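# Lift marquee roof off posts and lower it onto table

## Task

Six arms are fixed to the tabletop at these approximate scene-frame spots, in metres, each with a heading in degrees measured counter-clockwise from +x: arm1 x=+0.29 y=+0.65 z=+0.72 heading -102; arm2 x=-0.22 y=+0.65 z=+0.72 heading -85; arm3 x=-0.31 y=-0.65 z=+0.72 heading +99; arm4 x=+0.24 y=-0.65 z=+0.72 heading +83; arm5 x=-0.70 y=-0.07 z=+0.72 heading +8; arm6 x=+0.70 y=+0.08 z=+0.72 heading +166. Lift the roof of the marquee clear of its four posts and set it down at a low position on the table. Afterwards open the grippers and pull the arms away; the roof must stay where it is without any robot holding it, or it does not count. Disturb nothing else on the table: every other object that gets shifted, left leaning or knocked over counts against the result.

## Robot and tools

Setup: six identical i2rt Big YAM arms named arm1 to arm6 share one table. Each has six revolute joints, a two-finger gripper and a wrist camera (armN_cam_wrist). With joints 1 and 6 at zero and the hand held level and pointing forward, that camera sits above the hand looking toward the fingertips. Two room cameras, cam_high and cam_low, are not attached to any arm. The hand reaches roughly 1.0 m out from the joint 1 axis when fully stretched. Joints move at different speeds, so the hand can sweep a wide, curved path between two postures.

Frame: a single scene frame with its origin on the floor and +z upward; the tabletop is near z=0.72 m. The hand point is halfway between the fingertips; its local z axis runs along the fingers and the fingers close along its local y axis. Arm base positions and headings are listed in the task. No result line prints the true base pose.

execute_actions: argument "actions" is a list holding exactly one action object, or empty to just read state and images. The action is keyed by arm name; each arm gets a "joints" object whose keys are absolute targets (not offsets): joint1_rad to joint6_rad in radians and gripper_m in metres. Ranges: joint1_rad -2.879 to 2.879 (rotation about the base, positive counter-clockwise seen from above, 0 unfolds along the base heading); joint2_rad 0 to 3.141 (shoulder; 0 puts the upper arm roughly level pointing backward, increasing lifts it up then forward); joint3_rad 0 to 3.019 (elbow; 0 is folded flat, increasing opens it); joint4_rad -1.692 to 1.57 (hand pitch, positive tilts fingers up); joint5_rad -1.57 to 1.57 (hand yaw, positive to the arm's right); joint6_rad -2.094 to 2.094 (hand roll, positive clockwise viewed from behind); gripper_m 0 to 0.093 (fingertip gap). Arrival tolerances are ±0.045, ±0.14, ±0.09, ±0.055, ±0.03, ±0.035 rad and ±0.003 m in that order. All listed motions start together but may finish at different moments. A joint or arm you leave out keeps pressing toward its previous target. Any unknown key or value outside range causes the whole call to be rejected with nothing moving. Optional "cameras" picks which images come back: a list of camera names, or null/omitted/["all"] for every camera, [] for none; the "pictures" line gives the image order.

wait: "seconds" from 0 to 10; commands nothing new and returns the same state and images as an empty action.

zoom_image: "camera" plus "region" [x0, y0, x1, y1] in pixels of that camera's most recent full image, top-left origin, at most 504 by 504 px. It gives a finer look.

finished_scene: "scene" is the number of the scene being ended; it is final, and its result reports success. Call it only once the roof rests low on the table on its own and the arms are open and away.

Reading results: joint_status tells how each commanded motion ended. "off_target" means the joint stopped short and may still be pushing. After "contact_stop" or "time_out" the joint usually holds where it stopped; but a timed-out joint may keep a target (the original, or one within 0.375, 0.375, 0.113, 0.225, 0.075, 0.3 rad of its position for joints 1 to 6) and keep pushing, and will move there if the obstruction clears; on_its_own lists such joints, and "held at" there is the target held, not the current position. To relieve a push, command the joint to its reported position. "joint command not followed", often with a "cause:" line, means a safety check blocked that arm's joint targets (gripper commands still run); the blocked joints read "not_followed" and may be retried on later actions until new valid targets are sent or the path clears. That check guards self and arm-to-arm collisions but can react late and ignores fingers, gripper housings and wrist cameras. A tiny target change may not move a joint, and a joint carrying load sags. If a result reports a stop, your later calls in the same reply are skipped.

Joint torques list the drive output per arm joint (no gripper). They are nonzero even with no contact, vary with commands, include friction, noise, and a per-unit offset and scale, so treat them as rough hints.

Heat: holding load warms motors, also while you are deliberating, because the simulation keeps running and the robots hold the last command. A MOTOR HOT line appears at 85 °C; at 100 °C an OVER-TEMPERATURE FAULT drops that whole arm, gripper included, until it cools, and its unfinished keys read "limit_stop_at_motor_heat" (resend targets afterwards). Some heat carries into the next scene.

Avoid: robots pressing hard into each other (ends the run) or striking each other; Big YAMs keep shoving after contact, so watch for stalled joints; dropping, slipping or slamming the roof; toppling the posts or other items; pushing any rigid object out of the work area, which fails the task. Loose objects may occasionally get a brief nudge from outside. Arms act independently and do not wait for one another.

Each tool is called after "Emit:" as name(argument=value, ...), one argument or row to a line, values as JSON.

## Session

Emit:
execute_actions(
  actions=[],
  cameras=["cam_low","cam_high"],
)

Scene clock: 0.00 s.
Joint torques (N m, as the arm reports them, + toward a larger angle): no reading
arm1.joint_positions: joint1_rad=+0.260 joint2_rad=+0.405 joint3_rad=+0.535 joint4_rad=-1.237 joint5_rad=+0.194 joint6_rad=-0.388 gripper_m=+0.095
arm1.joint_status: not commanded
arm1.hand: x=+0.2734 y=+0.4589 z=+0.9429 quat_wxyz=(-0.059, -0.523, -0.817, +0.238) (m; scene frame)
arm2.joint_positions: joint1_rad=-0.341 joint2_rad=+0.525 joint3_rad=+0.404 joint4_rad=-1.011 joint5_rad=-0.241 joint6_rad=+0.302 gripper_m=+0.095
arm2.joint_status: not commanded
arm2.hand: x=-0.2334 y=+0.4358 z=+0.9328 quat_wxyz=(-0.237, -0.834, -0.496, +0.055) (m; scene frame)
arm3.joint_positions: joint1_rad=+0.094 joint2_rad=+0.351 joint3_rad=+0.649 joint4_rad=-1.406 joint5_rad=+0.295 joint6_rad=+0.506 gripper_m=+0.094
arm3.joint_status: not commanded
arm3.hand: x=-0.2955 y=-0.4819 z=+1.0381 quat_wxyz=(-0.223, +0.549, -0.791, -0.149) (m; scene frame)
arm4.joint_positions: joint1_rad=-0.213 joint2_rad=+0.469 joint3_rad=+0.485 joint4_rad=-1.098 joint5_rad=-0.151 joint6_rad=-0.534 gripper_m=+0.094
arm4.joint_status: not commanded
arm4.hand: x=+0.2816 y=-0.4418 z=+0.9638 quat_wxyz=(-0.201, +0.766, -0.591, -0.156) (m; scene frame)
arm5.joint_positions: joint1_rad=+0.385 joint2_rad=+0.416 joint3_rad=+0.610 joint4_rad=-1.302 joint5_rad=+0.084 joint6_rad=+0.233 gripper_m=+0.094
arm5.joint_status: not commanded
arm5.hand: x=-0.5319 y=+0.0069 z=+0.9651 quat_wxyz=(-0.235, +0.124, -0.963, -0.047) (m; scene frame)
arm6.joint_positions: joint1_rad=-0.299 joint2_rad=+0.495 joint3_rad=+0.462 joint4_rad=-1.050 joint5_rad=-0.284 joint6_rad=-0.187 gripper_m=+0.095
arm6.joint_status: not commanded
arm6.hand: x=+0.4877 y=+0.1423 z=+0.9222 quat_wxyz=(+0.046, +0.955, -0.120, -0.266) (m; scene frame)
pictures: cam_high, cam_low
Images, in order (width x height): cam_high 504x504, cam_low 504x504.

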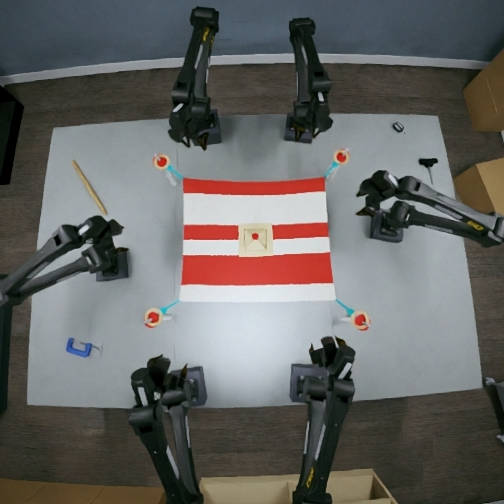

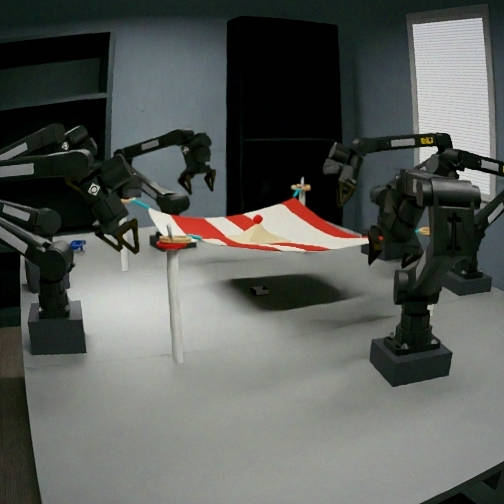

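Emit:
zoom_image(
  camera="cam_high",
  region=[120, 130, 380, 350],
)

Region (120, 130, 380, 350) of cam_high's 504x504 image, scaled by 1.938, with more detail than that image has; it fills the top 426 rows of this view, and the rest is white.

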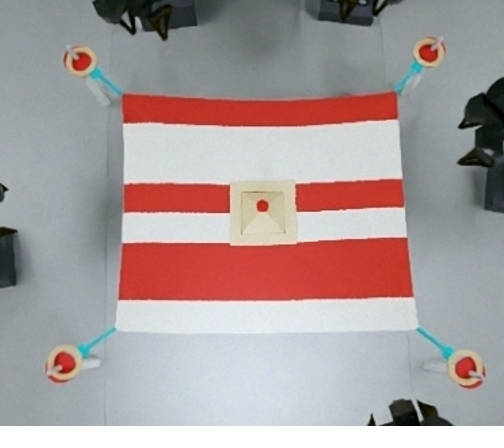

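Emit:
execute_actions(
  actions=[
    {"arm1":{"joints":{"joint1_rad":0.47,"joint2_rad":1.25,"joint3_rad":1.407,"joint4_rad":-1.675,"joint5_rad":0,"joint6_rad":0.97,"gripper_m":0.06}},"arm2":{"joints":{"joint1_rad":-0.463,"joint2_rad":1.251,"joint3_rad":1.306,"joint4_rad":-1.561,"joint5_rad":0,"joint6_rad":-1.21,"gripper_m":0.06}},"arm3":{"joints":{"joint1_rad":-0.003,"joint2_rad":1.272,"joint3_rad":1.347,"joint4_rad":-1.611,"joint5_rad":0,"joint6_rad":1.05,"gripper_m":0.06}},"arm4":{"joints":{"joint1_rad":-0.314,"joint2_rad":1.287,"joint3_rad":1.343,"joint4_rad":-1.613,"joint5_rad":0,"joint6_rad":-1.245,"gripper_m":0.06}},"arm6":{"joints":{"joint4_rad":-1.65}}},
  ],
  cameras=["arm1_cam_wrist","arm2_cam_wrist","arm3_cam_wrist","arm4_cam_wrist","cam_low"],
)

Scene clock: 41.47 s.
Joint torques (N m, as the arm reports them, + toward a larger angle): arm1=[ 0.34 -8.22 13.47 -0.1  -0.09  0.23] | arm2=[-3.09 -5.82 13.42  0.13  0.05 -0.15] | arm3=[ -0.64 -11.84  15.7   -0.35  -0.08   0.08] | arm4=[-1.47 -8.91 11.3  -0.43  0.15 -0.26] | arm5=[-0.79  3.31 13.33  1.56  0.13  0.05] | arm6=[ 0.31  1.04 12.24 -0.17 -0.15  0.02]
arm1.joint_positions: joint1_rad=+0.462 joint2_rad=+1.261 joint3_rad=+1.354 joint4_rad=-1.663 joint5_rad=+0.003 joint6_rad=+0.960 gripper_m=+0.060
arm1.joint_status: all done
arm1.hand: x=+0.3905 y=+0.3114 z=+1.0691 quat_wxyz=(+0.002, -0.900, -0.437, +0.000) (m; scene frame)
arm2.joint_positions: joint1_rad=-0.456 joint2_rad=+1.245 joint3_rad=+1.258 joint4_rad=-1.551 joint5_rad=-0.003 joint6_rad=-1.200 gripper_m=+0.060
arm2.joint_status: all done
arm2.hand: x=-0.3492 y=+0.3156 z=+1.0855 quat_wxyz=(-0.007, -0.358, -0.934, +0.009) (m; scene frame)
arm3.joint_positions: joint1_rad=+0.006 joint2_rad=+1.285 joint3_rad=+1.281 joint4_rad=-1.595 joint5_rad=+0.004 joint6_rad=+1.042 gripper_m=+0.060
arm3.joint_status: all done
arm3.hand: x=-0.3551 y=-0.2978 z=+1.0810 quat_wxyz=(+0.001, +0.324, -0.946, +0.013) (m; scene frame)
arm4.joint_positions: joint1_rad=-0.307 joint2_rad=+1.289 joint3_rad=+1.297 joint4_rad=-1.596 joint5_rad=-0.003 joint6_rad=-1.230 gripper_m=+0.060
arm4.joint_status: all done
arm4.hand: x=+0.3832 y=-0.3211 z=+1.0816 quat_wxyz=(+0.007, +0.931, -0.366, -0.003) (m; scene frame)
arm5.joint_positions: joint1_rad=+0.385 joint2_rad=+0.416 joint3_rad=+0.610 joint4_rad=-1.302 joint5_rad=+0.084 joint6_rad=+0.233 gripper_m=+0.094
arm5.joint_status: not commanded
arm5.hand: x=-0.5319 y=+0.0069 z=+0.9651 quat_wxyz=(-0.235, +0.124, -0.963, -0.047) (m; scene frame)
arm6.joint_positions: joint1_rad=-0.299 joint2_rad=+0.495 joint3_rad=+0.462 joint4_rad=-1.642 joint5_rad=-0.284 joint6_rad=-0.187 gripper_m=+0.095
arm6.joint_status: all done
arm6.hand: x=+0.6076 y=+0.0757 z=+0.8970 quat_wxyz=(+0.148, +0.975, -0.167, +0.006) (m; scene frame)
pictures: arm1_cam_wrist, arm2_cam_wrist, arm3_cam_wrist, arm4_cam_wrist, cam_low
Images, in order (width x height): arm1_cam_wrist 504x504, arm2_cam_wrist 504x504, arm3_cam_wrist 504x504, arm4_cam_wrist 504x504, cam_low 504x504.

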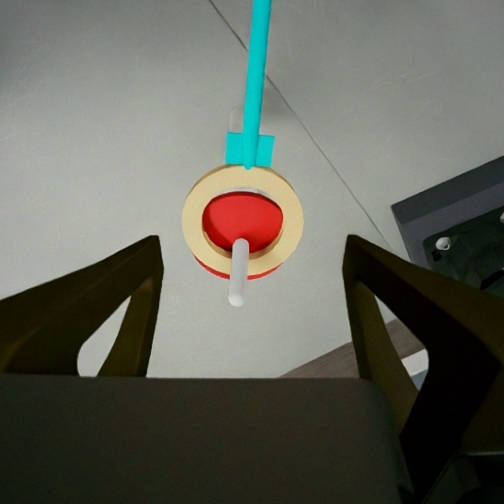

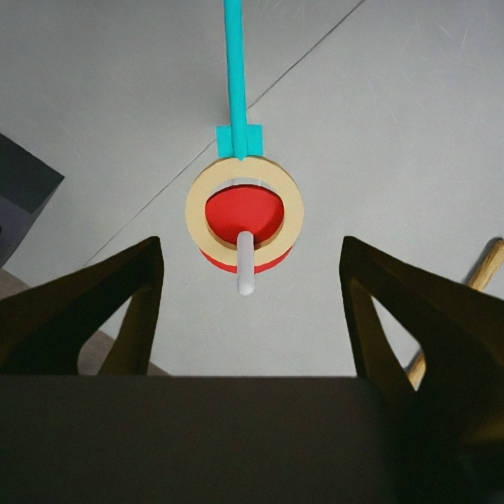

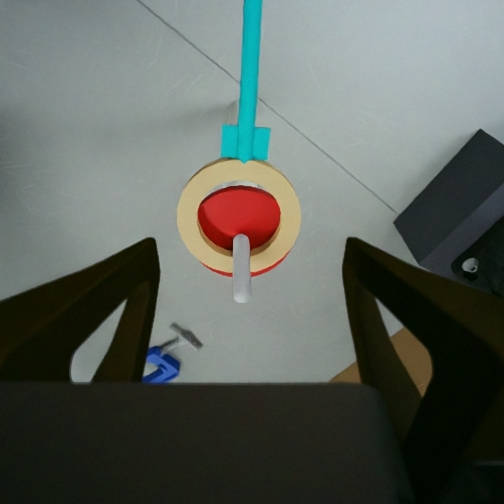

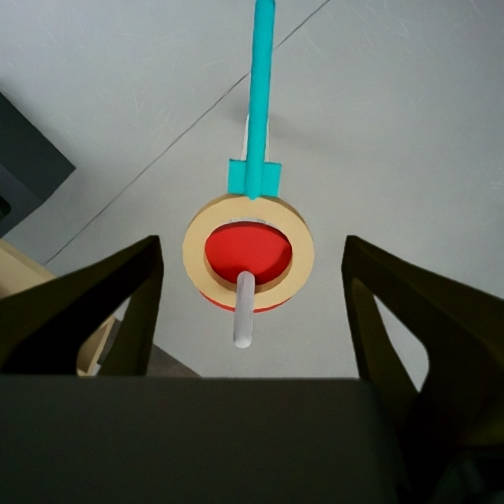

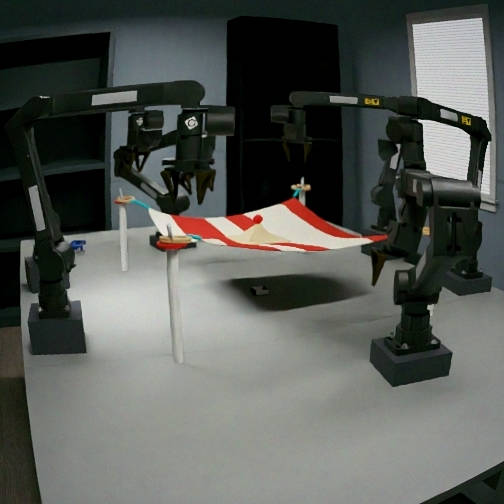

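Emit:
execute_actions(
  actions=[
    {"arm1":{"joints":{"joint1_rad":0.478,"joint3_rad":1.05,"joint4_rad":-1.318,"joint6_rad":1.05}},"arm2":{"joints":{"joint2_rad":1.30,"joint3_rad":0.956,"joint4_rad":-1.212,"joint6_rad":-1.26}},"arm3":{"joints":{"joint2_rad":1.314,"joint3_rad":0.995,"joint4_rad":-1.237,"joint6_rad":1.11}},"arm4":{"joints":{"joint1_rad":-0.338,"joint3_rad":1.06,"joint4_rad":-1.317,"joint6_rad":-1.175}}},
  ],
  cameras=["arm1_cam_wrist","arm2_cam_wrist","arm3_cam_wrist","arm4_cam_wrist"],
)

Scene clock: 77.53 s.
Joint torques (N m, as the arm reports them, + toward a larger angle): arm1=[ 0.86 -7.75  9.29  0.92 -0.09  0.24] | arm2=[-3.12 -6.13  7.93  1.09  0.04 -0.14] | arm3=[ -0.84 -11.43   9.39   1.09  -0.09   0.08] | arm4=[-1.19 -8.76  8.39  0.66  0.16  0.03] | arm5=[-1.25  3.35 13.35  1.57  0.11  0.04] | arm6=[ 0.37  1.09 12.22 -0.16 -0.14  0.02]
arm1.joint_positions: joint1_rad=+0.465 joint2_rad=+1.255 joint3_rad=+1.043 joint4_rad=-1.332 joint5_rad=+0.003 joint6_rad=+1.040 gripper_m=+0.060
arm1.joint_status: all done
arm1.hand: x=+0.3905 y=+0.3149 z=+0.9530 quat_wxyz=(-0.011, -0.916, -0.401, +0.002) (m; scene frame)
arm2.joint_positions: joint1_rad=-0.456 joint2_rad=+1.297 joint3_rad=+0.962 joint4_rad=-1.224 joint5_rad=-0.003 joint6_rad=-1.251 gripper_m=+0.060
arm2.joint_status: all done
arm2.hand: x=-0.3452 y=+0.3225 z=+0.9577 quat_wxyz=(-0.006, -0.334, -0.943, +0.000) (m; scene frame)
arm3.joint_positions: joint1_rad=+0.006 joint2_rad=+1.318 joint3_rad=+0.998 joint4_rad=-1.254 joint5_rad=+0.004 joint6_rad=+1.102 gripper_m=+0.060
arm3.joint_status: all done
arm3.hand: x=-0.3553 y=-0.2984 z=+0.9632 quat_wxyz=(-0.001, +0.296, -0.955, +0.001) (m; scene frame)
arm4.joint_positions: joint1_rad=-0.327 joint2_rad=+1.284 joint3_rad=+1.053 joint4_rad=-1.335 joint5_rad=-0.003 joint6_rad=-1.190 gripper_m=+0.060
arm4.joint_status: all done
arm4.hand: x=+0.3870 y=-0.3297 z=+0.9903 quat_wxyz=(-0.003, +0.919, -0.394, -0.003) (m; scene frame)
arm5.joint_positions: joint1_rad=+0.385 joint2_rad=+0.416 joint3_rad=+0.610 joint4_rad=-1.302 joint5_rad=+0.084 joint6_rad=+0.233 gripper_m=+0.094
arm5.joint_status: not commanded
arm5.hand: x=-0.5319 y=+0.0069 z=+0.9651 quat_wxyz=(-0.235, +0.124, -0.963, -0.047) (m; scene frame)
arm6.joint_positions: joint1_rad=-0.299 joint2_rad=+0.495 joint3_rad=+0.462 joint4_rad=-1.642 joint5_rad=-0.284 joint6_rad=-0.187 gripper_m=+0.095
arm6.joint_status: not commanded
arm6.hand: x=+0.6076 y=+0.0757 z=+0.8970 quat_wxyz=(+0.148, +0.975, -0.167, +0.006) (m; scene frame)
pictures: arm1_cam_wrist, arm2_cam_wrist, arm3_cam_wrist, arm4_cam_wrist
Images, in order (width x height): arm1_cam_wrist 504x504, arm2_cam_wrist 504x504, arm3_cam_wrist 504x504, arm4_cam_wrist 504x504.

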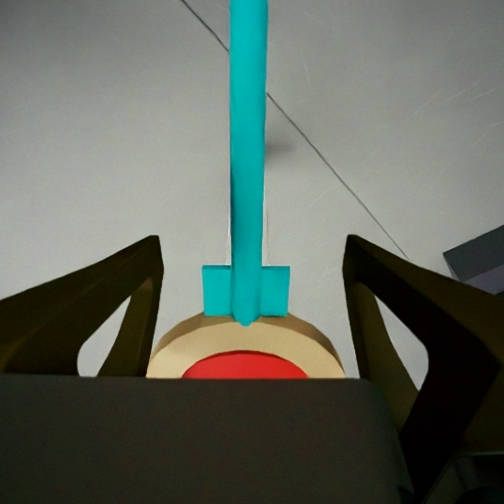

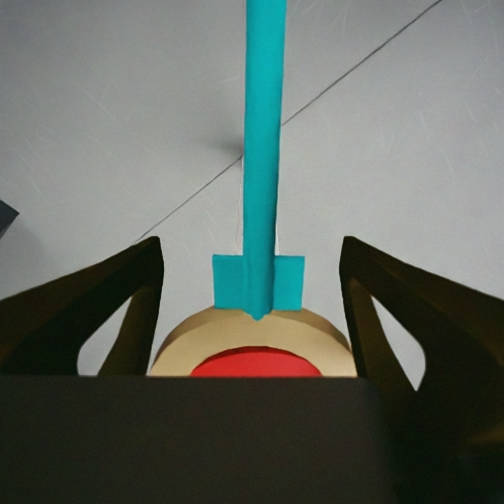

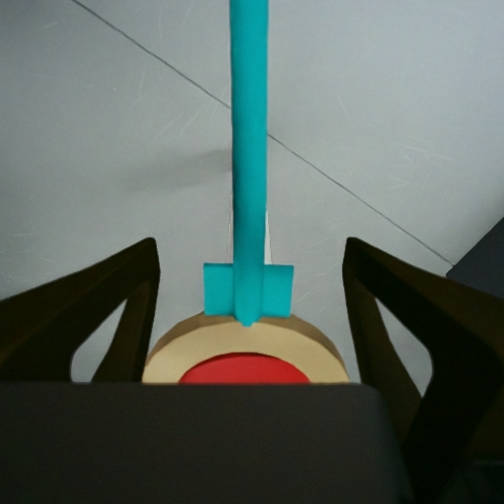

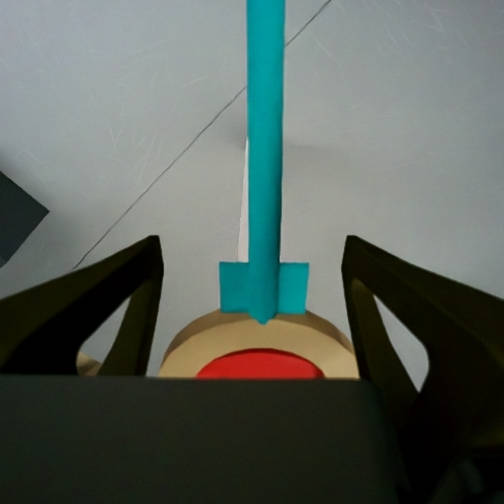

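Emit:
execute_actions(
  actions=[
    {"arm1":{"joints":{"gripper_m":0.0}},"arm2":{"joints":{"gripper_m":0.0,"joint1_rad":-0.432}},"arm3":{"joints":{"gripper_m":0.0}},"arm4":{"joints":{"gripper_m":0.0,"joint4_rad":-1.303}}},
  ],
  cameras=["arm2_cam_wrist","arm4_cam_wrist"],
)

Scene clock: 85.53 s.
Joint torques (N m, as the arm reports them, + toward a larger angle): arm1=[ 0.8  -7.47  9.19  0.91 -0.1   0.22] | arm2=[-1.47 -6.11  7.96  0.94 -0.17 -0.14] | arm3=[ -0.7  -11.47   9.52   0.98  -0.09   0.08] | arm4=[-1.79 -8.7   8.41  0.57  0.21  0.05] | arm5=[-0.73  3.21 13.27  1.65  0.12  0.03] | arm6=[ 0.37  1.09 12.22 -0.16 -0.15  0.03]
arm1.joint_positions: joint1_rad=+0.465 joint2_rad=+1.255 joint3_rad=+1.043 joint4_rad=-1.330 joint5_rad=+0.003 joint6_rad=+1.040 gripper_m=+0.022
arm1.joint_status: gripper_m off_target (ended at +0.022, target +0.000)
arm1.hand: x=+0.3906 y=+0.3145 z=+0.9530 quat_wxyz=(-0.011, -0.916, -0.401, +0.002) (m; scene frame)
arm2.joint_positions: joint1_rad=-0.451 joint2_rad=+1.297 joint3_rad=+0.962 joint4_rad=-1.221 joint5_rad=+0.002 joint6_rad=-1.252 gripper_m=+0.045
arm2.joint_status: gripper_m off_target (ended at +0.045, target +0.000); the others done
arm2.hand: x=-0.3446 y=+0.3215 z=+0.9577 quat_wxyz=(-0.004, -0.331, -0.944, +0.001) (m; scene frame)
arm3.joint_positions: joint1_rad=+0.006 joint2_rad=+1.318 joint3_rad=+0.998 joint4_rad=-1.252 joint5_rad=+0.004 joint6_rad=+1.103 gripper_m=+0.021
arm3.joint_status: gripper_m off_target (ended at +0.021, target +0.000)
arm3.hand: x=-0.3552 y=-0.2979 z=+0.9632 quat_wxyz=(-0.001, +0.295, -0.955, +0.000) (m; scene frame)
arm4.joint_positions: joint1_rad=-0.327 joint2_rad=+1.284 joint3_rad=+1.053 joint4_rad=-1.319 joint5_rad=-0.004 joint6_rad=-1.189 gripper_m=+0.021
arm4.joint_status: gripper_m off_target (ended at +0.021, target +0.000); the others done
arm4.hand: x=+0.3884 y=-0.3261 z=+0.9904 quat_wxyz=(-0.011, +0.919, -0.394, -0.003) (m; scene frame)
arm5.joint_positions: joint1_rad=+0.385 joint2_rad=+0.416 joint3_rad=+0.610 joint4_rad=-1.302 joint5_rad=+0.084 joint6_rad=+0.233 gripper_m=+0.094
arm5.joint_status: not commanded
arm5.hand: x=-0.5319 y=+0.0069 z=+0.9651 quat_wxyz=(-0.235, +0.124, -0.963, -0.047) (m; scene frame)
arm6.joint_positions: joint1_rad=-0.299 joint2_rad=+0.495 joint3_rad=+0.462 joint4_rad=-1.642 joint5_rad=-0.284 joint6_rad=-0.187 gripper_m=+0.095
arm6.joint_status: not commanded
arm6.hand: x=+0.6076 y=+0.0757 z=+0.8970 quat_wxyz=(+0.148, +0.975, -0.167, +0.006) (m; scene frame)
pictures: arm2_cam_wrist, arm4_cam_wrist
Images, in order (width x height): arm2_cam_wrist 504x504, arm4_cam_wrist 504x504.

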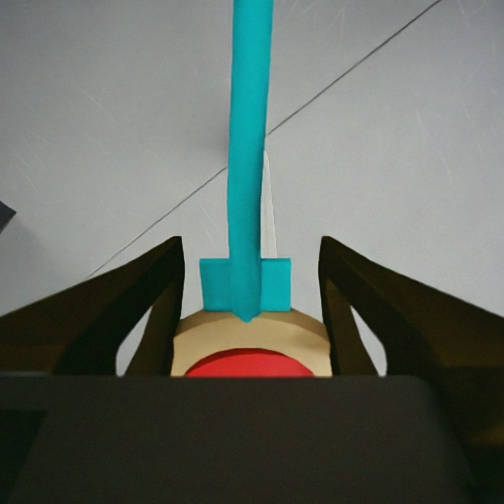

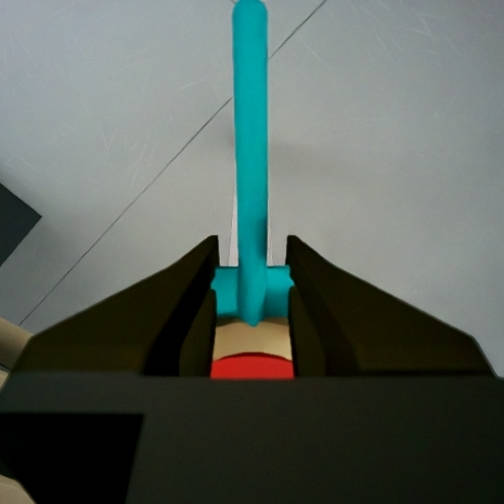

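Arm2 caught the ring edge; regrip further along the tab.

Emit:
execute_actions(
  actions=[
    {"arm2":{"joints":{"gripper_m":0.058,"joint1_rad":-0.415,"joint4_rad":-1.2}}},
  ],
  cameras=[],
)

Emit:
execute_actions(
  actions=[
    {"arm2":{"joints":{"gripper_m":0.0}}},
  ],
  cameras=["arm2_cam_wrist"],
)

Scene clock: 93.10 s.
Joint torques (N m, as the arm reports them, + toward a larger angle): arm1=[ 0.89 -7.59  9.27  0.95 -0.09  0.23] | arm2=[-1.72 -5.91  7.94  1.09 -0.19 -0.13] | arm3=[ -0.94 -11.     9.35   1.02  -0.09   0.07] | arm4=[-1.7  -8.47  8.4   0.54  0.19  0.03] | arm5=[-0.88  3.72 13.32  1.56  0.1   0.05] | arm6=[ 0.37  1.03 12.23 -0.16 -0.14  0.02]
arm1.joint_positions: joint1_rad=+0.465 joint2_rad=+1.255 joint3_rad=+1.043 joint4_rad=-1.330 joint5_rad=+0.003 joint6_rad=+1.040 gripper_m=+0.022
arm1.joint_status: not commanded
arm1.hand: x=+0.3906 y=+0.3145 z=+0.9530 quat_wxyz=(-0.011, -0.916, -0.401, +0.002) (m; scene frame)
arm2.joint_positions: joint1_rad=-0.426 joint2_rad=+1.297 joint3_rad=+0.962 joint4_rad=-1.212 joint5_rad=+0.002 joint6_rad=-1.252 gripper_m=+0.058
arm2.joint_status: all done
arm2.hand: x=-0.3374 y=+0.3167 z=+0.9578 quat_wxyz=(-0.004, -0.320, -0.947, +0.005) (m; scene frame)
arm3.joint_positions: joint1_rad=+0.006 joint2_rad=+1.318 joint3_rad=+0.998 joint4_rad=-1.252 joint5_rad=+0.004 joint6_rad=+1.103 gripper_m=+0.021
arm3.joint_status: not commanded
arm3.hand: x=-0.3552 y=-0.2979 z=+0.9632 quat_wxyz=(-0.001, +0.295, -0.955, +0.000) (m; scene frame)
arm4.joint_positions: joint1_rad=-0.327 joint2_rad=+1.284 joint3_rad=+1.053 joint4_rad=-1.319 joint5_rad=-0.004 joint6_rad=-1.189 gripper_m=+0.021
arm4.joint_status: not commanded
arm4.hand: x=+0.3884 y=-0.3261 z=+0.9904 quat_wxyz=(-0.011, +0.919, -0.394, -0.003) (m; scene frame)
arm5.joint_positions: joint1_rad=+0.385 joint2_rad=+0.416 joint3_rad=+0.610 joint4_rad=-1.302 joint5_rad=+0.084 joint6_rad=+0.233 gripper_m=+0.094
arm5.joint_status: not commanded
arm5.hand: x=-0.5319 y=+0.0069 z=+0.9651 quat_wxyz=(-0.235, +0.124, -0.963, -0.047) (m; scene frame)
arm6.joint_positions: joint1_rad=-0.299 joint2_rad=+0.495 joint3_rad=+0.462 joint4_rad=-1.642 joint5_rad=-0.284 joint6_rad=-0.187 gripper_m=+0.095
arm6.joint_status: not commanded
arm6.hand: x=+0.6076 y=+0.0757 z=+0.8970 quat_wxyz=(+0.148, +0.975, -0.167, +0.006) (m; scene frame)
pictures: none
No camera images: the call's "cameras" was empty. Leave "cameras" out to get every camera's image.

Scene clock: 93.73 s.
Joint torques (N m, as the arm reports them, + toward a larger angle): arm1=[ 0.65 -7.51  9.29  0.86 -0.09  0.23] | arm2=[-1.94 -6.41  8.01  1.08 -0.08 -0.14] | arm3=[ -0.8  -10.95   9.42   1.01  -0.09   0.08] | arm4=[-1.54 -8.62  8.39  0.56  0.24  0.04] | arm5=[-1.65  3.66 13.24  1.62  0.11  0.06] | arm6=[ 0.41  1.04 12.22 -0.16 -0.14  0.02]
arm1.joint_positions: joint1_rad=+0.465 joint2_rad=+1.255 joint3_rad=+1.043 joint4_rad=-1.330 joint5_rad=+0.003 joint6_rad=+1.040 gripper_m=+0.022
arm1.joint_status: not commanded
arm1.hand: x=+0.3906 y=+0.3145 z=+0.9530 quat_wxyz=(-0.011, -0.916, -0.401, +0.002) (m; scene frame)
arm2.joint_positions: joint1_rad=-0.425 joint2_rad=+1.297 joint3_rad=+0.962 joint4_rad=-1.211 joint5_rad=+0.000 joint6_rad=-1.252 gripper_m=+0.020
arm2.joint_status: gripper_m off_target (ended at +0.020, target +0.000)
arm2.hand: x=-0.3367 y=+0.3160 z=+0.9578 quat_wxyz=(-0.005, -0.319, -0.948, +0.006) (m; scene frame)
arm3.joint_positions: joint1_rad=+0.006 joint2_rad=+1.318 joint3_rad=+0.998 joint4_rad=-1.252 joint5_rad=+0.004 joint6_rad=+1.103 gripper_m=+0.021
arm3.joint_status: not commanded
arm3.hand: x=-0.3552 y=-0.2979 z=+0.9632 quat_wxyz=(-0.001, +0.295, -0.955, +0.000) (m; scene frame)
arm4.joint_positions: joint1_rad=-0.327 joint2_rad=+1.284 joint3_rad=+1.053 joint4_rad=-1.319 joint5_rad=-0.004 joint6_rad=-1.189 gripper_m=+0.021
arm4.joint_status: not commanded
arm4.hand: x=+0.3884 y=-0.3261 z=+0.9904 quat_wxyz=(-0.011, +0.919, -0.394, -0.003) (m; scene frame)
arm5.joint_positions: joint1_rad=+0.385 joint2_rad=+0.416 joint3_rad=+0.610 joint4_rad=-1.302 joint5_rad=+0.084 joint6_rad=+0.233 gripper_m=+0.094
arm5.joint_status: not commanded
arm5.hand: x=-0.5319 y=+0.0069 z=+0.9651 quat_wxyz=(-0.235, +0.124, -0.963, -0.047) (m; scene frame)
arm6.joint_positions: joint1_rad=-0.299 joint2_rad=+0.495 joint3_rad=+0.462 joint4_rad=-1.642 joint5_rad=-0.284 joint6_rad=-0.187 gripper_m=+0.095
arm6.joint_status: not commanded
arm6.hand: x=+0.6076 y=+0.0757 z=+0.8970 quat_wxyz=(+0.148, +0.975, -0.167, +0.006) (m; scene frame)
pictures: arm2_cam_wrist
Images, in order (width x height): arm2_cam_wrist 504x504.

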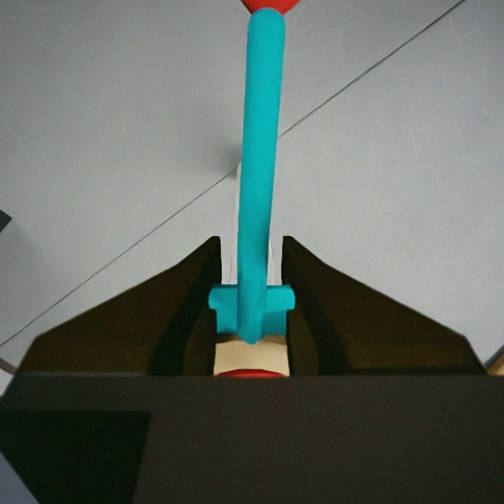

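Emit:
execute_actions(
  actions=[
    {"arm1":{"joints":{"joint1_rad":0.53,"joint2_rad":1.22,"joint3_rad":1.24,"joint4_rad":-1.555}},"arm2":{"joints":{"joint1_rad":-0.495,"joint2_rad":1.242,"joint3_rad":1.143,"joint4_rad":-1.432}},"arm3":{"joints":{"joint1_rad":0.07,"joint2_rad":1.25,"joint3_rad":1.167,"joint4_rad":-1.463}},"arm4":{"joints":{"joint1_rad":-0.395,"joint2_rad":1.25,"joint3_rad":1.241,"joint4_rad":-1.555}}},
  ],
  cameras=["arm1_cam_wrist","arm2_cam_wrist","cam_low"],
)

Emit:
zoom_image(
  camera="cam_low",
  region=[100, 140, 460, 270],
)

Scene clock: 111.83 s.
Joint torques (N m, as the arm reports them, + toward a larger angle): arm1=[ 1.29 -7.04 11.79 -0.51 -0.34  0.24] | arm2=[-4.25 -6.57 12.14 -0.16  0.38 -0.14] | arm3=[ 1.4  -9.86 13.56 -0.64 -0.3   0.07] | arm4=[-2.01 -8.44 10.38 -0.84  0.6   0.03] | arm5=[-1.18  3.73 13.29  1.57  0.14  0.02] | arm6=[ 0.38  1.05 12.23 -0.15 -0.14  0.03]
arm1.joint_positions: joint1_rad=+0.513 joint2_rad=+1.224 joint3_rad=+1.204 joint4_rad=-1.534 joint5_rad=+0.010 joint6_rad=+1.040 gripper_m=+0.022
arm1.joint_status: all done
arm1.hand: x=+0.4035 y=+0.3249 z=+1.0240 quat_wxyz=(-0.006, -0.906, -0.423, +0.005) (m; scene frame)
arm2.joint_positions: joint1_rad=-0.473 joint2_rad=+1.251 joint3_rad=+1.107 joint4_rad=-1.416 joint5_rad=-0.011 joint6_rad=-1.252 gripper_m=+0.020
arm2.joint_status: all done
arm2.hand: x=-0.3503 y=+0.3241 z=+1.0264 quat_wxyz=(-0.011, -0.342, -0.940, -0.001) (m; scene frame)
arm3.joint_positions: joint1_rad=+0.050 joint2_rad=+1.251 joint3_rad=+1.125 joint4_rad=-1.441 joint5_rad=+0.009 joint6_rad=+1.103 gripper_m=+0.021
arm3.joint_status: all done
arm3.hand: x=-0.3682 y=-0.3080 z=+1.0325 quat_wxyz=(-0.004, +0.316, -0.949, -0.002) (m; scene frame)
arm4.joint_positions: joint1_rad=-0.373 joint2_rad=+1.249 joint3_rad=+1.210 joint4_rad=-1.531 joint5_rad=-0.015 joint6_rad=-1.189 gripper_m=+0.021
arm4.joint_status: all done
arm4.hand: x=+0.3978 y=-0.3400 z=+1.0617 quat_wxyz=(-0.002, +0.910, -0.415, -0.009) (m; scene frame)
arm5.joint_positions: joint1_rad=+0.385 joint2_rad=+0.416 joint3_rad=+0.610 joint4_rad=-1.302 joint5_rad=+0.084 joint6_rad=+0.233 gripper_m=+0.094
arm5.joint_status: not commanded
arm5.hand: x=-0.5319 y=+0.0069 z=+0.9651 quat_wxyz=(-0.235, +0.124, -0.963, -0.047) (m; scene frame)
arm6.joint_positions: joint1_rad=-0.299 joint2_rad=+0.495 joint3_rad=+0.462 joint4_rad=-1.642 joint5_rad=-0.284 joint6_rad=-0.187 gripper_m=+0.095
arm6.joint_status: not commanded
arm6.hand: x=+0.6076 y=+0.0757 z=+0.8970 quat_wxyz=(+0.148, +0.975, -0.167, +0.006) (m; scene frame)
pictures: arm1_cam_wrist, arm2_cam_wrist, cam_low
Images, in order (width x height): arm1_cam_wrist 504x504, arm2_cam_wrist 504x504, cam_low 504x504.

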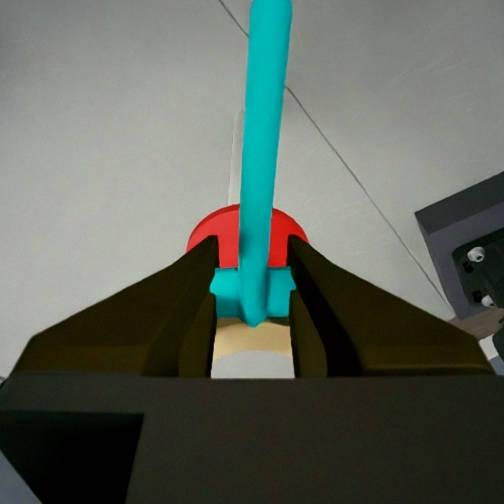

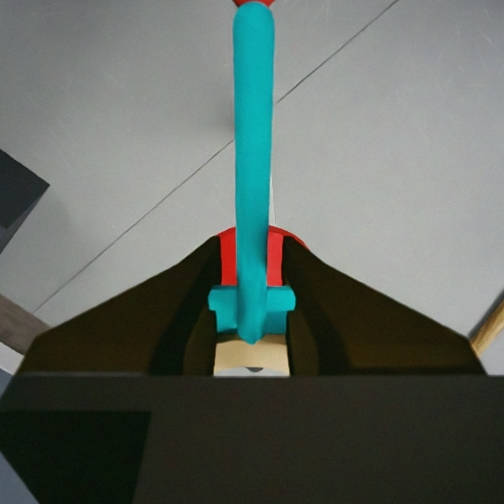

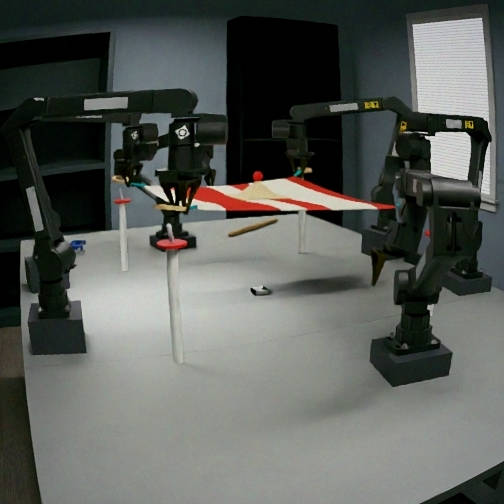

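Region (100, 140, 460, 270) of cam_low's 504x504 image, scaled by 1.400, with more detail than that image has; it fills the top 182 rows of this view, and the rest is white.

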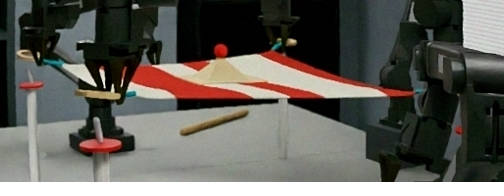

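Emit:
execute_actions(
  actions=[
    {"arm1":{"joints":{"joint1_rad":0.21}},"arm2":{"joints":{"joint1_rad":-0.18}},"arm3":{"joints":{"joint1_rad":-0.25}},"arm4":{"joints":{"joint1_rad":-0.075}}},
  ],
  cameras=["cam_low"],
)

Emit:
execute_actions(
  actions=[
    {"arm1":{"joints":{"joint2_rad":1.25,"joint3_rad":1.04,"joint4_rad":-1.33}},"arm2":{"joints":{"joint2_rad":1.29,"joint3_rad":0.945,"joint4_rad":-1.205}},"arm3":{"joints":{"joint2_rad":1.29,"joint3_rad":0.95,"joint4_rad":-1.21}},"arm4":{"joints":{"joint2_rad":1.29,"joint3_rad":0.98,"joint4_rad":-1.24}}},
  ],
  cameras=["cam_low","cam_high"],
)

Scene clock: 130.73 s.
Joint torques (N m, as the arm reports them, + toward a larger angle): arm1=[-0.39 -6.9  11.9  -0.22 -0.1   0.23] | arm2=[-2.9  -6.79 12.23 -0.07  0.06 -0.14] | arm3=[ -0.13 -10.16  13.46  -0.43  -0.05   0.08] | arm4=[-0.5  -8.06 10.16 -0.56  0.19  0.03] | arm5=[-0.91  3.65 13.12  1.57  0.13  0.02] | arm6=[ 0.32  1.14 12.22 -0.16 -0.15  0.03]
arm1.joint_positions: joint1_rad=+0.209 joint2_rad=+1.224 joint3_rad=+1.204 joint4_rad=-1.541 joint5_rad=+0.003 joint6_rad=+1.040 gripper_m=+0.022
arm1.joint_status: all done
arm1.hand: x=+0.3025 y=+0.3076 z=+1.0239 quat_wxyz=(-0.002, -0.960, -0.281, +0.002) (m; scene frame)
arm2.joint_positions: joint1_rad=-0.176 joint2_rad=+1.251 joint3_rad=+1.107 joint4_rad=-1.419 joint5_rad=-0.003 joint6_rad=-1.252 gripper_m=+0.020
arm2.joint_status: all done
arm2.hand: x=-0.2512 y=+0.3018 z=+1.0275 quat_wxyz=(-0.008, -0.199, -0.980, -0.002) (m; scene frame)
arm3.joint_positions: joint1_rad=-0.252 joint2_rad=+1.251 joint3_rad=+1.125 joint4_rad=-1.445 joint5_rad=+0.004 joint6_rad=+1.103 gripper_m=+0.021
arm3.joint_status: all done
arm3.hand: x=-0.2651 y=-0.3069 z=+1.0323 quat_wxyz=(-0.001, +0.170, -0.985, +0.000) (m; scene frame)
arm4.joint_positions: joint1_rad=-0.072 joint2_rad=+1.249 joint3_rad=+1.210 joint4_rad=-1.535 joint5_rad=-0.004 joint6_rad=-1.189 gripper_m=+0.021
arm4.joint_status: all done
arm4.hand: x=+0.3004 y=-0.3087 z=+1.0619 quat_wxyz=(+0.000, +0.962, -0.275, -0.003) (m; scene frame)
arm5.joint_positions: joint1_rad=+0.385 joint2_rad=+0.416 joint3_rad=+0.610 joint4_rad=-1.302 joint5_rad=+0.084 joint6_rad=+0.233 gripper_m=+0.094
arm5.joint_status: not commanded
arm5.hand: x=-0.5319 y=+0.0069 z=+0.9651 quat_wxyz=(-0.235, +0.124, -0.963, -0.047) (m; scene frame)
arm6.joint_positions: joint1_rad=-0.299 joint2_rad=+0.495 joint3_rad=+0.462 joint4_rad=-1.642 joint5_rad=-0.284 joint6_rad=-0.187 gripper_m=+0.095
arm6.joint_status: not commanded
arm6.hand: x=+0.6076 y=+0.0757 z=+0.8970 quat_wxyz=(+0.148, +0.975, -0.167, +0.006) (m; scene frame)
pictures: cam_low
Images, in order (width x height): cam_low 504x504.

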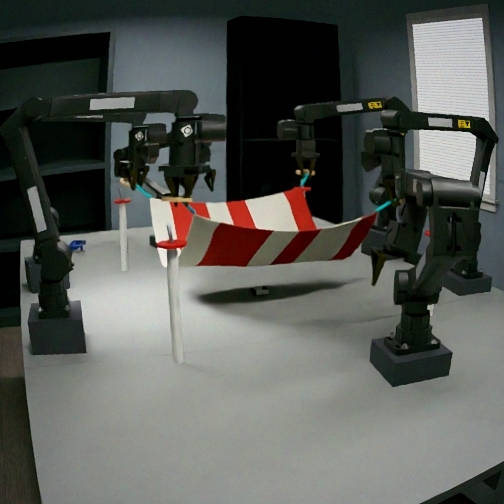

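Scene clock: 131.83 s.
Joint torques (N m, as the arm reports them, + toward a larger angle): arm1=[-0.21 -7.58  9.44  0.8  -0.09  0.23] | arm2=[-2.83 -5.79  8.79  0.92  0.06 -0.15] | arm3=[ -0.02 -10.92   9.2    1.03  -0.06   0.08] | arm4=[-0.38 -8.5   8.29  0.61  0.2   0.05] | arm5=[-1.17  3.6  13.32  1.59  0.08  0.07] | arm6=[ 0.37  1.02 12.24 -0.17 -0.14  0.02]
arm1.joint_positions: joint1_rad=+0.209 joint2_rad=+1.259 joint3_rad=+1.031 joint4_rad=-1.341 joint5_rad=+0.003 joint6_rad=+1.040 gripper_m=+0.022
arm1.joint_status: all done
arm1.hand: x=+0.3025 y=+0.3064 z=+0.9471 quat_wxyz=(+0.002, -0.960, -0.281, +0.001) (m; scene frame)
arm2.joint_positions: joint1_rad=-0.176 joint2_rad=+1.289 joint3_rad=+0.943 joint4_rad=-1.213 joint5_rad=-0.003 joint6_rad=-1.252 gripper_m=+0.020
arm2.joint_status: all done
arm2.hand: x=-0.2499 y=+0.3061 z=+0.9543 quat_wxyz=(-0.008, -0.199, -0.980, -0.001) (m; scene frame)
arm3.joint_positions: joint1_rad=-0.252 joint2_rad=+1.293 joint3_rad=+0.952 joint4_rad=-1.225 joint5_rad=+0.004 joint6_rad=+1.103 gripper_m=+0.021
arm3.joint_status: all done
arm3.hand: x=-0.2654 y=-0.3086 z=+0.9545 quat_wxyz=(-0.002, +0.170, -0.985, -0.002) (m; scene frame)
arm4.joint_positions: joint1_rad=-0.072 joint2_rad=+1.294 joint3_rad=+0.970 joint4_rad=-1.255 joint5_rad=-0.004 joint6_rad=-1.189 gripper_m=+0.021
arm4.joint_status: all done
arm4.hand: x=+0.2996 y=-0.3118 z=+0.9571 quat_wxyz=(+0.003, +0.962, -0.275, -0.003) (m; scene frame)
arm5.joint_positions: joint1_rad=+0.385 joint2_rad=+0.416 joint3_rad=+0.610 joint4_rad=-1.302 joint5_rad=+0.084 joint6_rad=+0.233 gripper_m=+0.094
arm5.joint_status: not commanded
arm5.hand: x=-0.5319 y=+0.0069 z=+0.9651 quat_wxyz=(-0.235, +0.124, -0.963, -0.047) (m; scene frame)
arm6.joint_positions: joint1_rad=-0.299 joint2_rad=+0.495 joint3_rad=+0.462 joint4_rad=-1.642 joint5_rad=-0.284 joint6_rad=-0.187 gripper_m=+0.095
arm6.joint_status: not commanded
arm6.hand: x=+0.6076 y=+0.0757 z=+0.8970 quat_wxyz=(+0.148, +0.975, -0.167, +0.006) (m; scene frame)
pictures: cam_high, cam_low
Images, in order (width x height): cam_high 504x504, cam_low 504x504.

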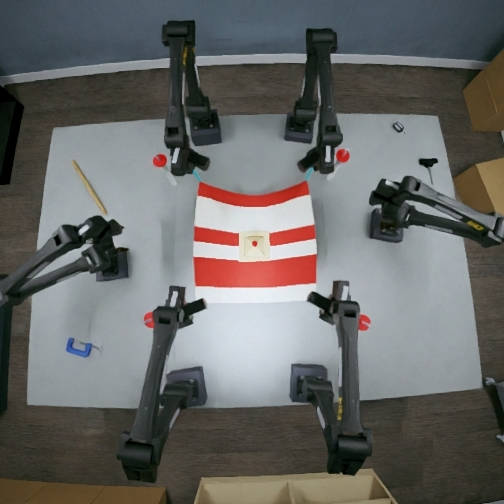

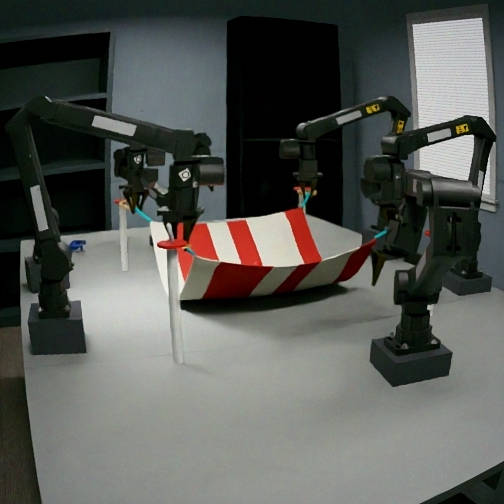

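Emit:
execute_actions(
  actions=[
    {"arm1":{"joints":{"joint2_rad":1.568,"joint3_rad":0.712,"joint4_rad":-0.668}},"arm2":{"joints":{"joint2_rad":1.708,"joint3_rad":0.683,"joint4_rad":-0.50}},"arm3":{"joints":{"joint2_rad":1.705,"joint3_rad":0.681,"joint4_rad":-0.516}},"arm4":{"joints":{"joint2_rad":1.692,"joint3_rad":0.687,"joint4_rad":-0.534}}},
  ],
  cameras=["cam_low"],
)

Scene clock: 139.27 s.
Joint torques (N m, as the arm reports them, + toward a larger angle): arm1=[ 0.12 -9.48  6.18  0.91 -0.09  0.23] | arm2=[-2.77 -7.84  4.59  1.14  0.01 -0.14] | arm3=[ -0.14 -13.42   5.2    1.11  -0.02   0.07] | arm4=[ -0.26 -11.58   4.56   0.82   0.2    0.01] | arm5=[-1.29  3.59 13.32  1.65  0.09  0.03] | arm6=[ 0.38  1.07 12.22 -0.16 -0.14  0.02]
arm1.joint_positions: joint1_rad=+0.209 joint2_rad=+1.583 joint3_rad=+0.707 joint4_rad=-0.682 joint5_rad=+0.003 joint6_rad=+1.040 gripper_m=+0.022
arm1.joint_status: all done
arm1.hand: x=+0.3025 y=+0.3082 z=+0.7368 quat_wxyz=(-0.003, -0.960, -0.281, +0.002) (m; scene frame)
arm2.joint_positions: joint1_rad=-0.176 joint2_rad=+1.705 joint3_rad=+0.685 joint4_rad=-0.512 joint5_rad=-0.003 joint6_rad=-1.252 gripper_m=+0.020
arm2.joint_status: all done
arm2.hand: x=-0.2474 y=+0.3027 z=+0.7420 quat_wxyz=(-0.010, -0.199, -0.980, +0.013) (m; scene frame)
arm3.joint_positions: joint1_rad=-0.252 joint2_rad=+1.711 joint3_rad=+0.686 joint4_rad=-0.534 joint5_rad=+0.002 joint6_rad=+1.103 gripper_m=+0.021
arm3.joint_status: all done
arm3.hand: x=-0.2661 y=-0.3097 z=+0.7385 quat_wxyz=(-0.002, +0.170, -0.985, -0.006) (m; scene frame)
arm4.joint_positions: joint1_rad=-0.072 joint2_rad=+1.698 joint3_rad=+0.683 joint4_rad=-0.552 joint5_rad=-0.003 joint6_rad=-1.188 gripper_m=+0.021
arm4.joint_status: all done
arm4.hand: x=+0.2986 y=-0.3151 z=+0.7385 quat_wxyz=(-0.003, +0.961, -0.275, -0.003) (m; scene frame)
arm5.joint_positions: joint1_rad=+0.385 joint2_rad=+0.416 joint3_rad=+0.610 joint4_rad=-1.302 joint5_rad=+0.084 joint6_rad=+0.233 gripper_m=+0.094
arm5.joint_status: not commanded
arm5.hand: x=-0.5319 y=+0.0069 z=+0.9651 quat_wxyz=(-0.235, +0.124, -0.963, -0.047) (m; scene frame)
arm6.joint_positions: joint1_rad=-0.299 joint2_rad=+0.495 joint3_rad=+0.462 joint4_rad=-1.642 joint5_rad=-0.284 joint6_rad=-0.187 gripper_m=+0.095
arm6.joint_status: not commanded
arm6.hand: x=+0.6076 y=+0.0757 z=+0.8970 quat_wxyz=(+0.148, +0.975, -0.167, +0.006) (m; scene frame)
pictures: cam_low
Images, in order (width x height): cam_low 504x504.

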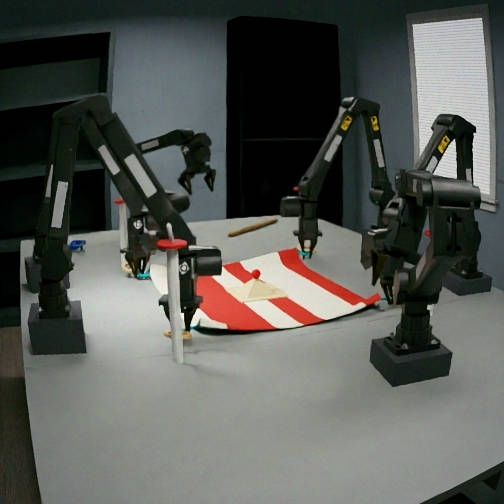

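A little lower to minimise the drop, then release and retreat.

Emit:
execute_actions(
  actions=[
    {"arm1":{"joints":{"joint2_rad":1.62,"joint4_rad":-0.65}},"arm2":{"joints":{"joint2_rad":1.77,"joint4_rad":-0.48}},"arm3":{"joints":{"joint2_rad":1.758,"joint4_rad":-0.495}},"arm4":{"joints":{"joint2_rad":1.745,"joint4_rad":-0.51}}},
  ],
  cameras=[],
)

Emit:
execute_actions(
  actions=[
    {"arm1":{"joints":{"gripper_m":0.045}},"arm2":{"joints":{"gripper_m":0.045}},"arm3":{"joints":{"gripper_m":0.045}},"arm4":{"joints":{"gripper_m":0.045}}},
  ],
  cameras=[],
)

Emit:
execute_actions(
  actions=[
    {"arm1":{"joints":{"joint2_rad":0.9,"joint4_rad":-1.33}},"arm2":{"joints":{"joint2_rad":0.95,"joint4_rad":-1.25}},"arm3":{"joints":{"joint2_rad":0.95,"joint4_rad":-1.26}},"arm4":{"joints":{"joint2_rad":0.95,"joint4_rad":-1.26}}},
  ],
  cameras=["cam_low","cam_high"],
)

Scene clock: 147.63 s.
Joint torques (N m, as the arm reports them, + toward a larger angle): arm1=[-0.19 -7.08  5.84  0.87 -0.07  0.23] | arm2=[-2.84 -6.72  4.18  0.99  0.02 -0.13] | arm3=[ -0.01 -11.23   4.96   1.07  -0.01   0.06] | arm4=[-1.17 -9.28  4.41  0.61  0.16  0.04] | arm5=[-1.21  4.11 13.18  1.53  0.1   0.03] | arm6=[ 0.33  1.04 12.23 -0.16 -0.14  0.03]
arm1.joint_positions: joint1_rad=+0.209 joint2_rad=+1.601 joint3_rad=+0.708 joint4_rad=-0.661 joint5_rad=+0.003 joint6_rad=+1.041 gripper_m=+0.022
arm1.joint_status: all done
arm1.hand: x=+0.3026 y=+0.3056 z=+0.7313 quat_wxyz=(-0.005, -0.960, -0.281, +0.003) (m; scene frame)
arm2.joint_positions: joint1_rad=-0.176 joint2_rad=+1.746 joint3_rad=+0.686 joint4_rad=-0.489 joint5_rad=-0.002 joint6_rad=-1.252 gripper_m=+0.020
arm2.joint_status: all done
arm2.hand: x=-0.2471 y=+0.3055 z=+0.7289 quat_wxyz=(-0.008, -0.199, -0.980, +0.004) (m; scene frame)
arm3.joint_positions: joint1_rad=-0.252 joint2_rad=+1.740 joint3_rad=+0.686 joint4_rad=-0.511 joint5_rad=+0.002 joint6_rad=+1.103 gripper_m=+0.021
arm3.joint_status: all done
arm3.hand: x=-0.2662 y=-0.3101 z=+0.7293 quat_wxyz=(-0.001, +0.170, -0.985, -0.003) (m; scene frame)
arm4.joint_positions: joint1_rad=-0.072 joint2_rad=+1.721 joint3_rad=+0.684 joint4_rad=-0.525 joint5_rad=-0.003 joint6_rad=-1.188 gripper_m=+0.021
arm4.joint_status: all done
arm4.hand: x=+0.2991 y=-0.3127 z=+0.7313 quat_wxyz=(-0.006, +0.961, -0.275, -0.003) (m; scene frame)
arm5.joint_positions: joint1_rad=+0.385 joint2_rad=+0.416 joint3_rad=+0.610 joint4_rad=-1.302 joint5_rad=+0.084 joint6_rad=+0.233 gripper_m=+0.094
arm5.joint_status: not commanded
arm5.hand: x=-0.5319 y=+0.0069 z=+0.9651 quat_wxyz=(-0.235, +0.124, -0.963, -0.047) (m; scene frame)
arm6.joint_positions: joint1_rad=-0.299 joint2_rad=+0.495 joint3_rad=+0.462 joint4_rad=-1.642 joint5_rad=-0.284 joint6_rad=-0.187 gripper_m=+0.095
arm6.joint_status: not commanded
arm6.hand: x=+0.6076 y=+0.0757 z=+0.8970 quat_wxyz=(+0.148, +0.975, -0.167, +0.006) (m; scene frame)
pictures: none
No camera images: the call's "cameras" was empty. Leave "cameras" out to get every camera's image.

Scene clock: 148.23 s.
Joint torques (N m, as the arm reports them, + toward a larger angle): arm1=[-0.15 -7.3   5.89  0.82 -0.08  0.22] | arm2=[-2.76 -6.59  4.16  0.83 -0.01 -0.13] | arm3=[ -0.1  -11.31   4.97   0.97   0.03   0.07] | arm4=[-0.91 -8.97  4.48  0.62  0.16  0.03] | arm5=[-1.22  3.81 13.26  1.8   0.11  0.04] | arm6=[ 0.4   1.09 12.22 -0.16 -0.14  0.02]
arm1.joint_positions: joint1_rad=+0.209 joint2_rad=+1.601 joint3_rad=+0.708 joint4_rad=-0.661 joint5_rad=+0.003 joint6_rad=+1.041 gripper_m=+0.045
arm1.joint_status: all done
arm1.hand: x=+0.3026 y=+0.3056 z=+0.7313 quat_wxyz=(-0.005, -0.960, -0.281, +0.003) (m; scene frame)
arm2.joint_positions: joint1_rad=-0.176 joint2_rad=+1.746 joint3_rad=+0.686 joint4_rad=-0.486 joint5_rad=-0.002 joint6_rad=-1.252 gripper_m=+0.045
arm2.joint_status: all done
arm2.hand: x=-0.2472 y=+0.3045 z=+0.7290 quat_wxyz=(-0.008, -0.199, -0.980, +0.006) (m; scene frame)
arm3.joint_positions: joint1_rad=-0.252 joint2_rad=+1.739 joint3_rad=+0.686 joint4_rad=-0.509 joint5_rad=+0.002 joint6_rad=+1.103 gripper_m=+0.045
arm3.joint_status: all done
arm3.hand: x=-0.2663 y=-0.3096 z=+0.7294 quat_wxyz=(-0.001, +0.170, -0.985, -0.004) (m; scene frame)
arm4.joint_positions: joint1_rad=-0.072 joint2_rad=+1.721 joint3_rad=+0.684 joint4_rad=-0.525 joint5_rad=-0.002 joint6_rad=-1.188 gripper_m=+0.045
arm4.joint_status: all done
arm4.hand: x=+0.2992 y=-0.3127 z=+0.7313 quat_wxyz=(-0.006, +0.961, -0.275, -0.003) (m; scene frame)
arm5.joint_positions: joint1_rad=+0.385 joint2_rad=+0.416 joint3_rad=+0.610 joint4_rad=-1.302 joint5_rad=+0.084 joint6_rad=+0.233 gripper_m=+0.094
arm5.joint_status: not commanded
arm5.hand: x=-0.5319 y=+0.0069 z=+0.9651 quat_wxyz=(-0.235, +0.124, -0.963, -0.047) (m; scene frame)
arm6.joint_positions: joint1_rad=-0.299 joint2_rad=+0.495 joint3_rad=+0.462 joint4_rad=-1.642 joint5_rad=-0.284 joint6_rad=-0.187 gripper_m=+0.095
arm6.joint_status: not commanded
arm6.hand: x=+0.6076 y=+0.0757 z=+0.8970 quat_wxyz=(+0.148, +0.975, -0.167, +0.006) (m; scene frame)
pictures: none
No camera images: the call's "cameras" was empty. Leave "cameras" out to get every camera's image.

Scene clock: 149.63 s.
Joint torques (N m, as the arm reports them, + toward a larger angle): arm1=[-0.18 -2.73  9.08  0.02 -0.08  0.23] | arm2=[-2.98 -2.42  8.65  0.21 -0.01 -0.12] | arm3=[ 0.05 -4.22  9.54 -0.22  0.    0.07] | arm4=[-0.59 -1.65  8.01 -0.35  0.15  0.02] | arm5=[-1.12  3.24 13.22  1.5   0.08  0.06] | arm6=[ 0.35  1.07 12.22 -0.15 -0.14  0.03]
arm1.joint_positions: joint1_rad=+0.209 joint2_rad=+0.899 joint3_rad=+0.708 joint4_rad=-1.318 joint5_rad=+0.003 joint6_rad=+1.041 gripper_m=+0.045
arm1.joint_status: all done
arm1.hand: x=+0.2981 y=+0.4199 z=+0.9195 quat_wxyz=(-0.027, -0.959, -0.281, +0.008) (m; scene frame)
arm2.joint_positions: joint1_rad=-0.176 joint2_rad=+0.954 joint3_rad=+0.686 joint4_rad=-1.240 joint5_rad=-0.002 joint6_rad=-1.252 gripper_m=+0.045
arm2.joint_status: all done
arm2.hand: x=-0.2418 y=+0.4076 z=+0.9499 quat_wxyz=(-0.011, -0.199, -0.980, +0.025) (m; scene frame)
arm3.joint_positions: joint1_rad=-0.252 joint2_rad=+0.949 joint3_rad=+0.686 joint4_rad=-1.244 joint5_rad=+0.002 joint6_rad=+1.103 gripper_m=+0.045
arm3.joint_status: all done
arm3.hand: x=-0.2788 y=-0.4112 z=+0.9479 quat_wxyz=(-0.009, +0.170, -0.985, -0.031) (m; scene frame)
arm4.joint_positions: joint1_rad=-0.072 joint2_rad=+0.947 joint3_rad=+0.684 joint4_rad=-1.243 joint5_rad=-0.002 joint6_rad=-1.188 gripper_m=+0.045
arm4.joint_status: all done
arm4.hand: x=+0.2819 y=-0.4136 z=+0.9439 quat_wxyz=(-0.034, +0.961, -0.275, -0.006) (m; scene frame)
arm5.joint_positions: joint1_rad=+0.385 joint2_rad=+0.416 joint3_rad=+0.610 joint4_rad=-1.302 joint5_rad=+0.084 joint6_rad=+0.233 gripper_m=+0.094
arm5.joint_status: not commanded
arm5.hand: x=-0.5319 y=+0.0069 z=+0.9651 quat_wxyz=(-0.235, +0.124, -0.963, -0.047) (m; scene frame)
arm6.joint_positions: joint1_rad=-0.299 joint2_rad=+0.495 joint3_rad=+0.462 joint4_rad=-1.642 joint5_rad=-0.284 joint6_rad=-0.187 gripper_m=+0.095
arm6.joint_status: not commanded
arm6.hand: x=+0.6076 y=+0.0757 z=+0.8970 quat_wxyz=(+0.148, +0.975, -0.167, +0.006) (m; scene frame)
pictures: cam_high, cam_low
Images, in order (width x height): cam_high 504x504, cam_low 504x504.

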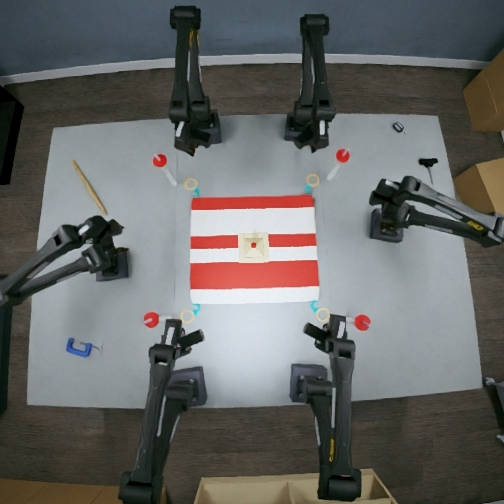

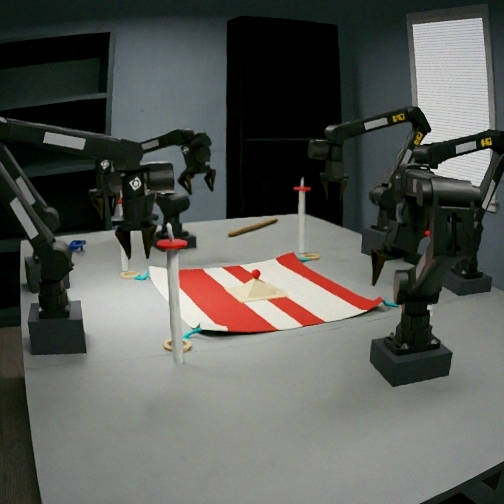

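Emit:
finished_scene(
  scene=2,
)

The scene is finished: the task was done.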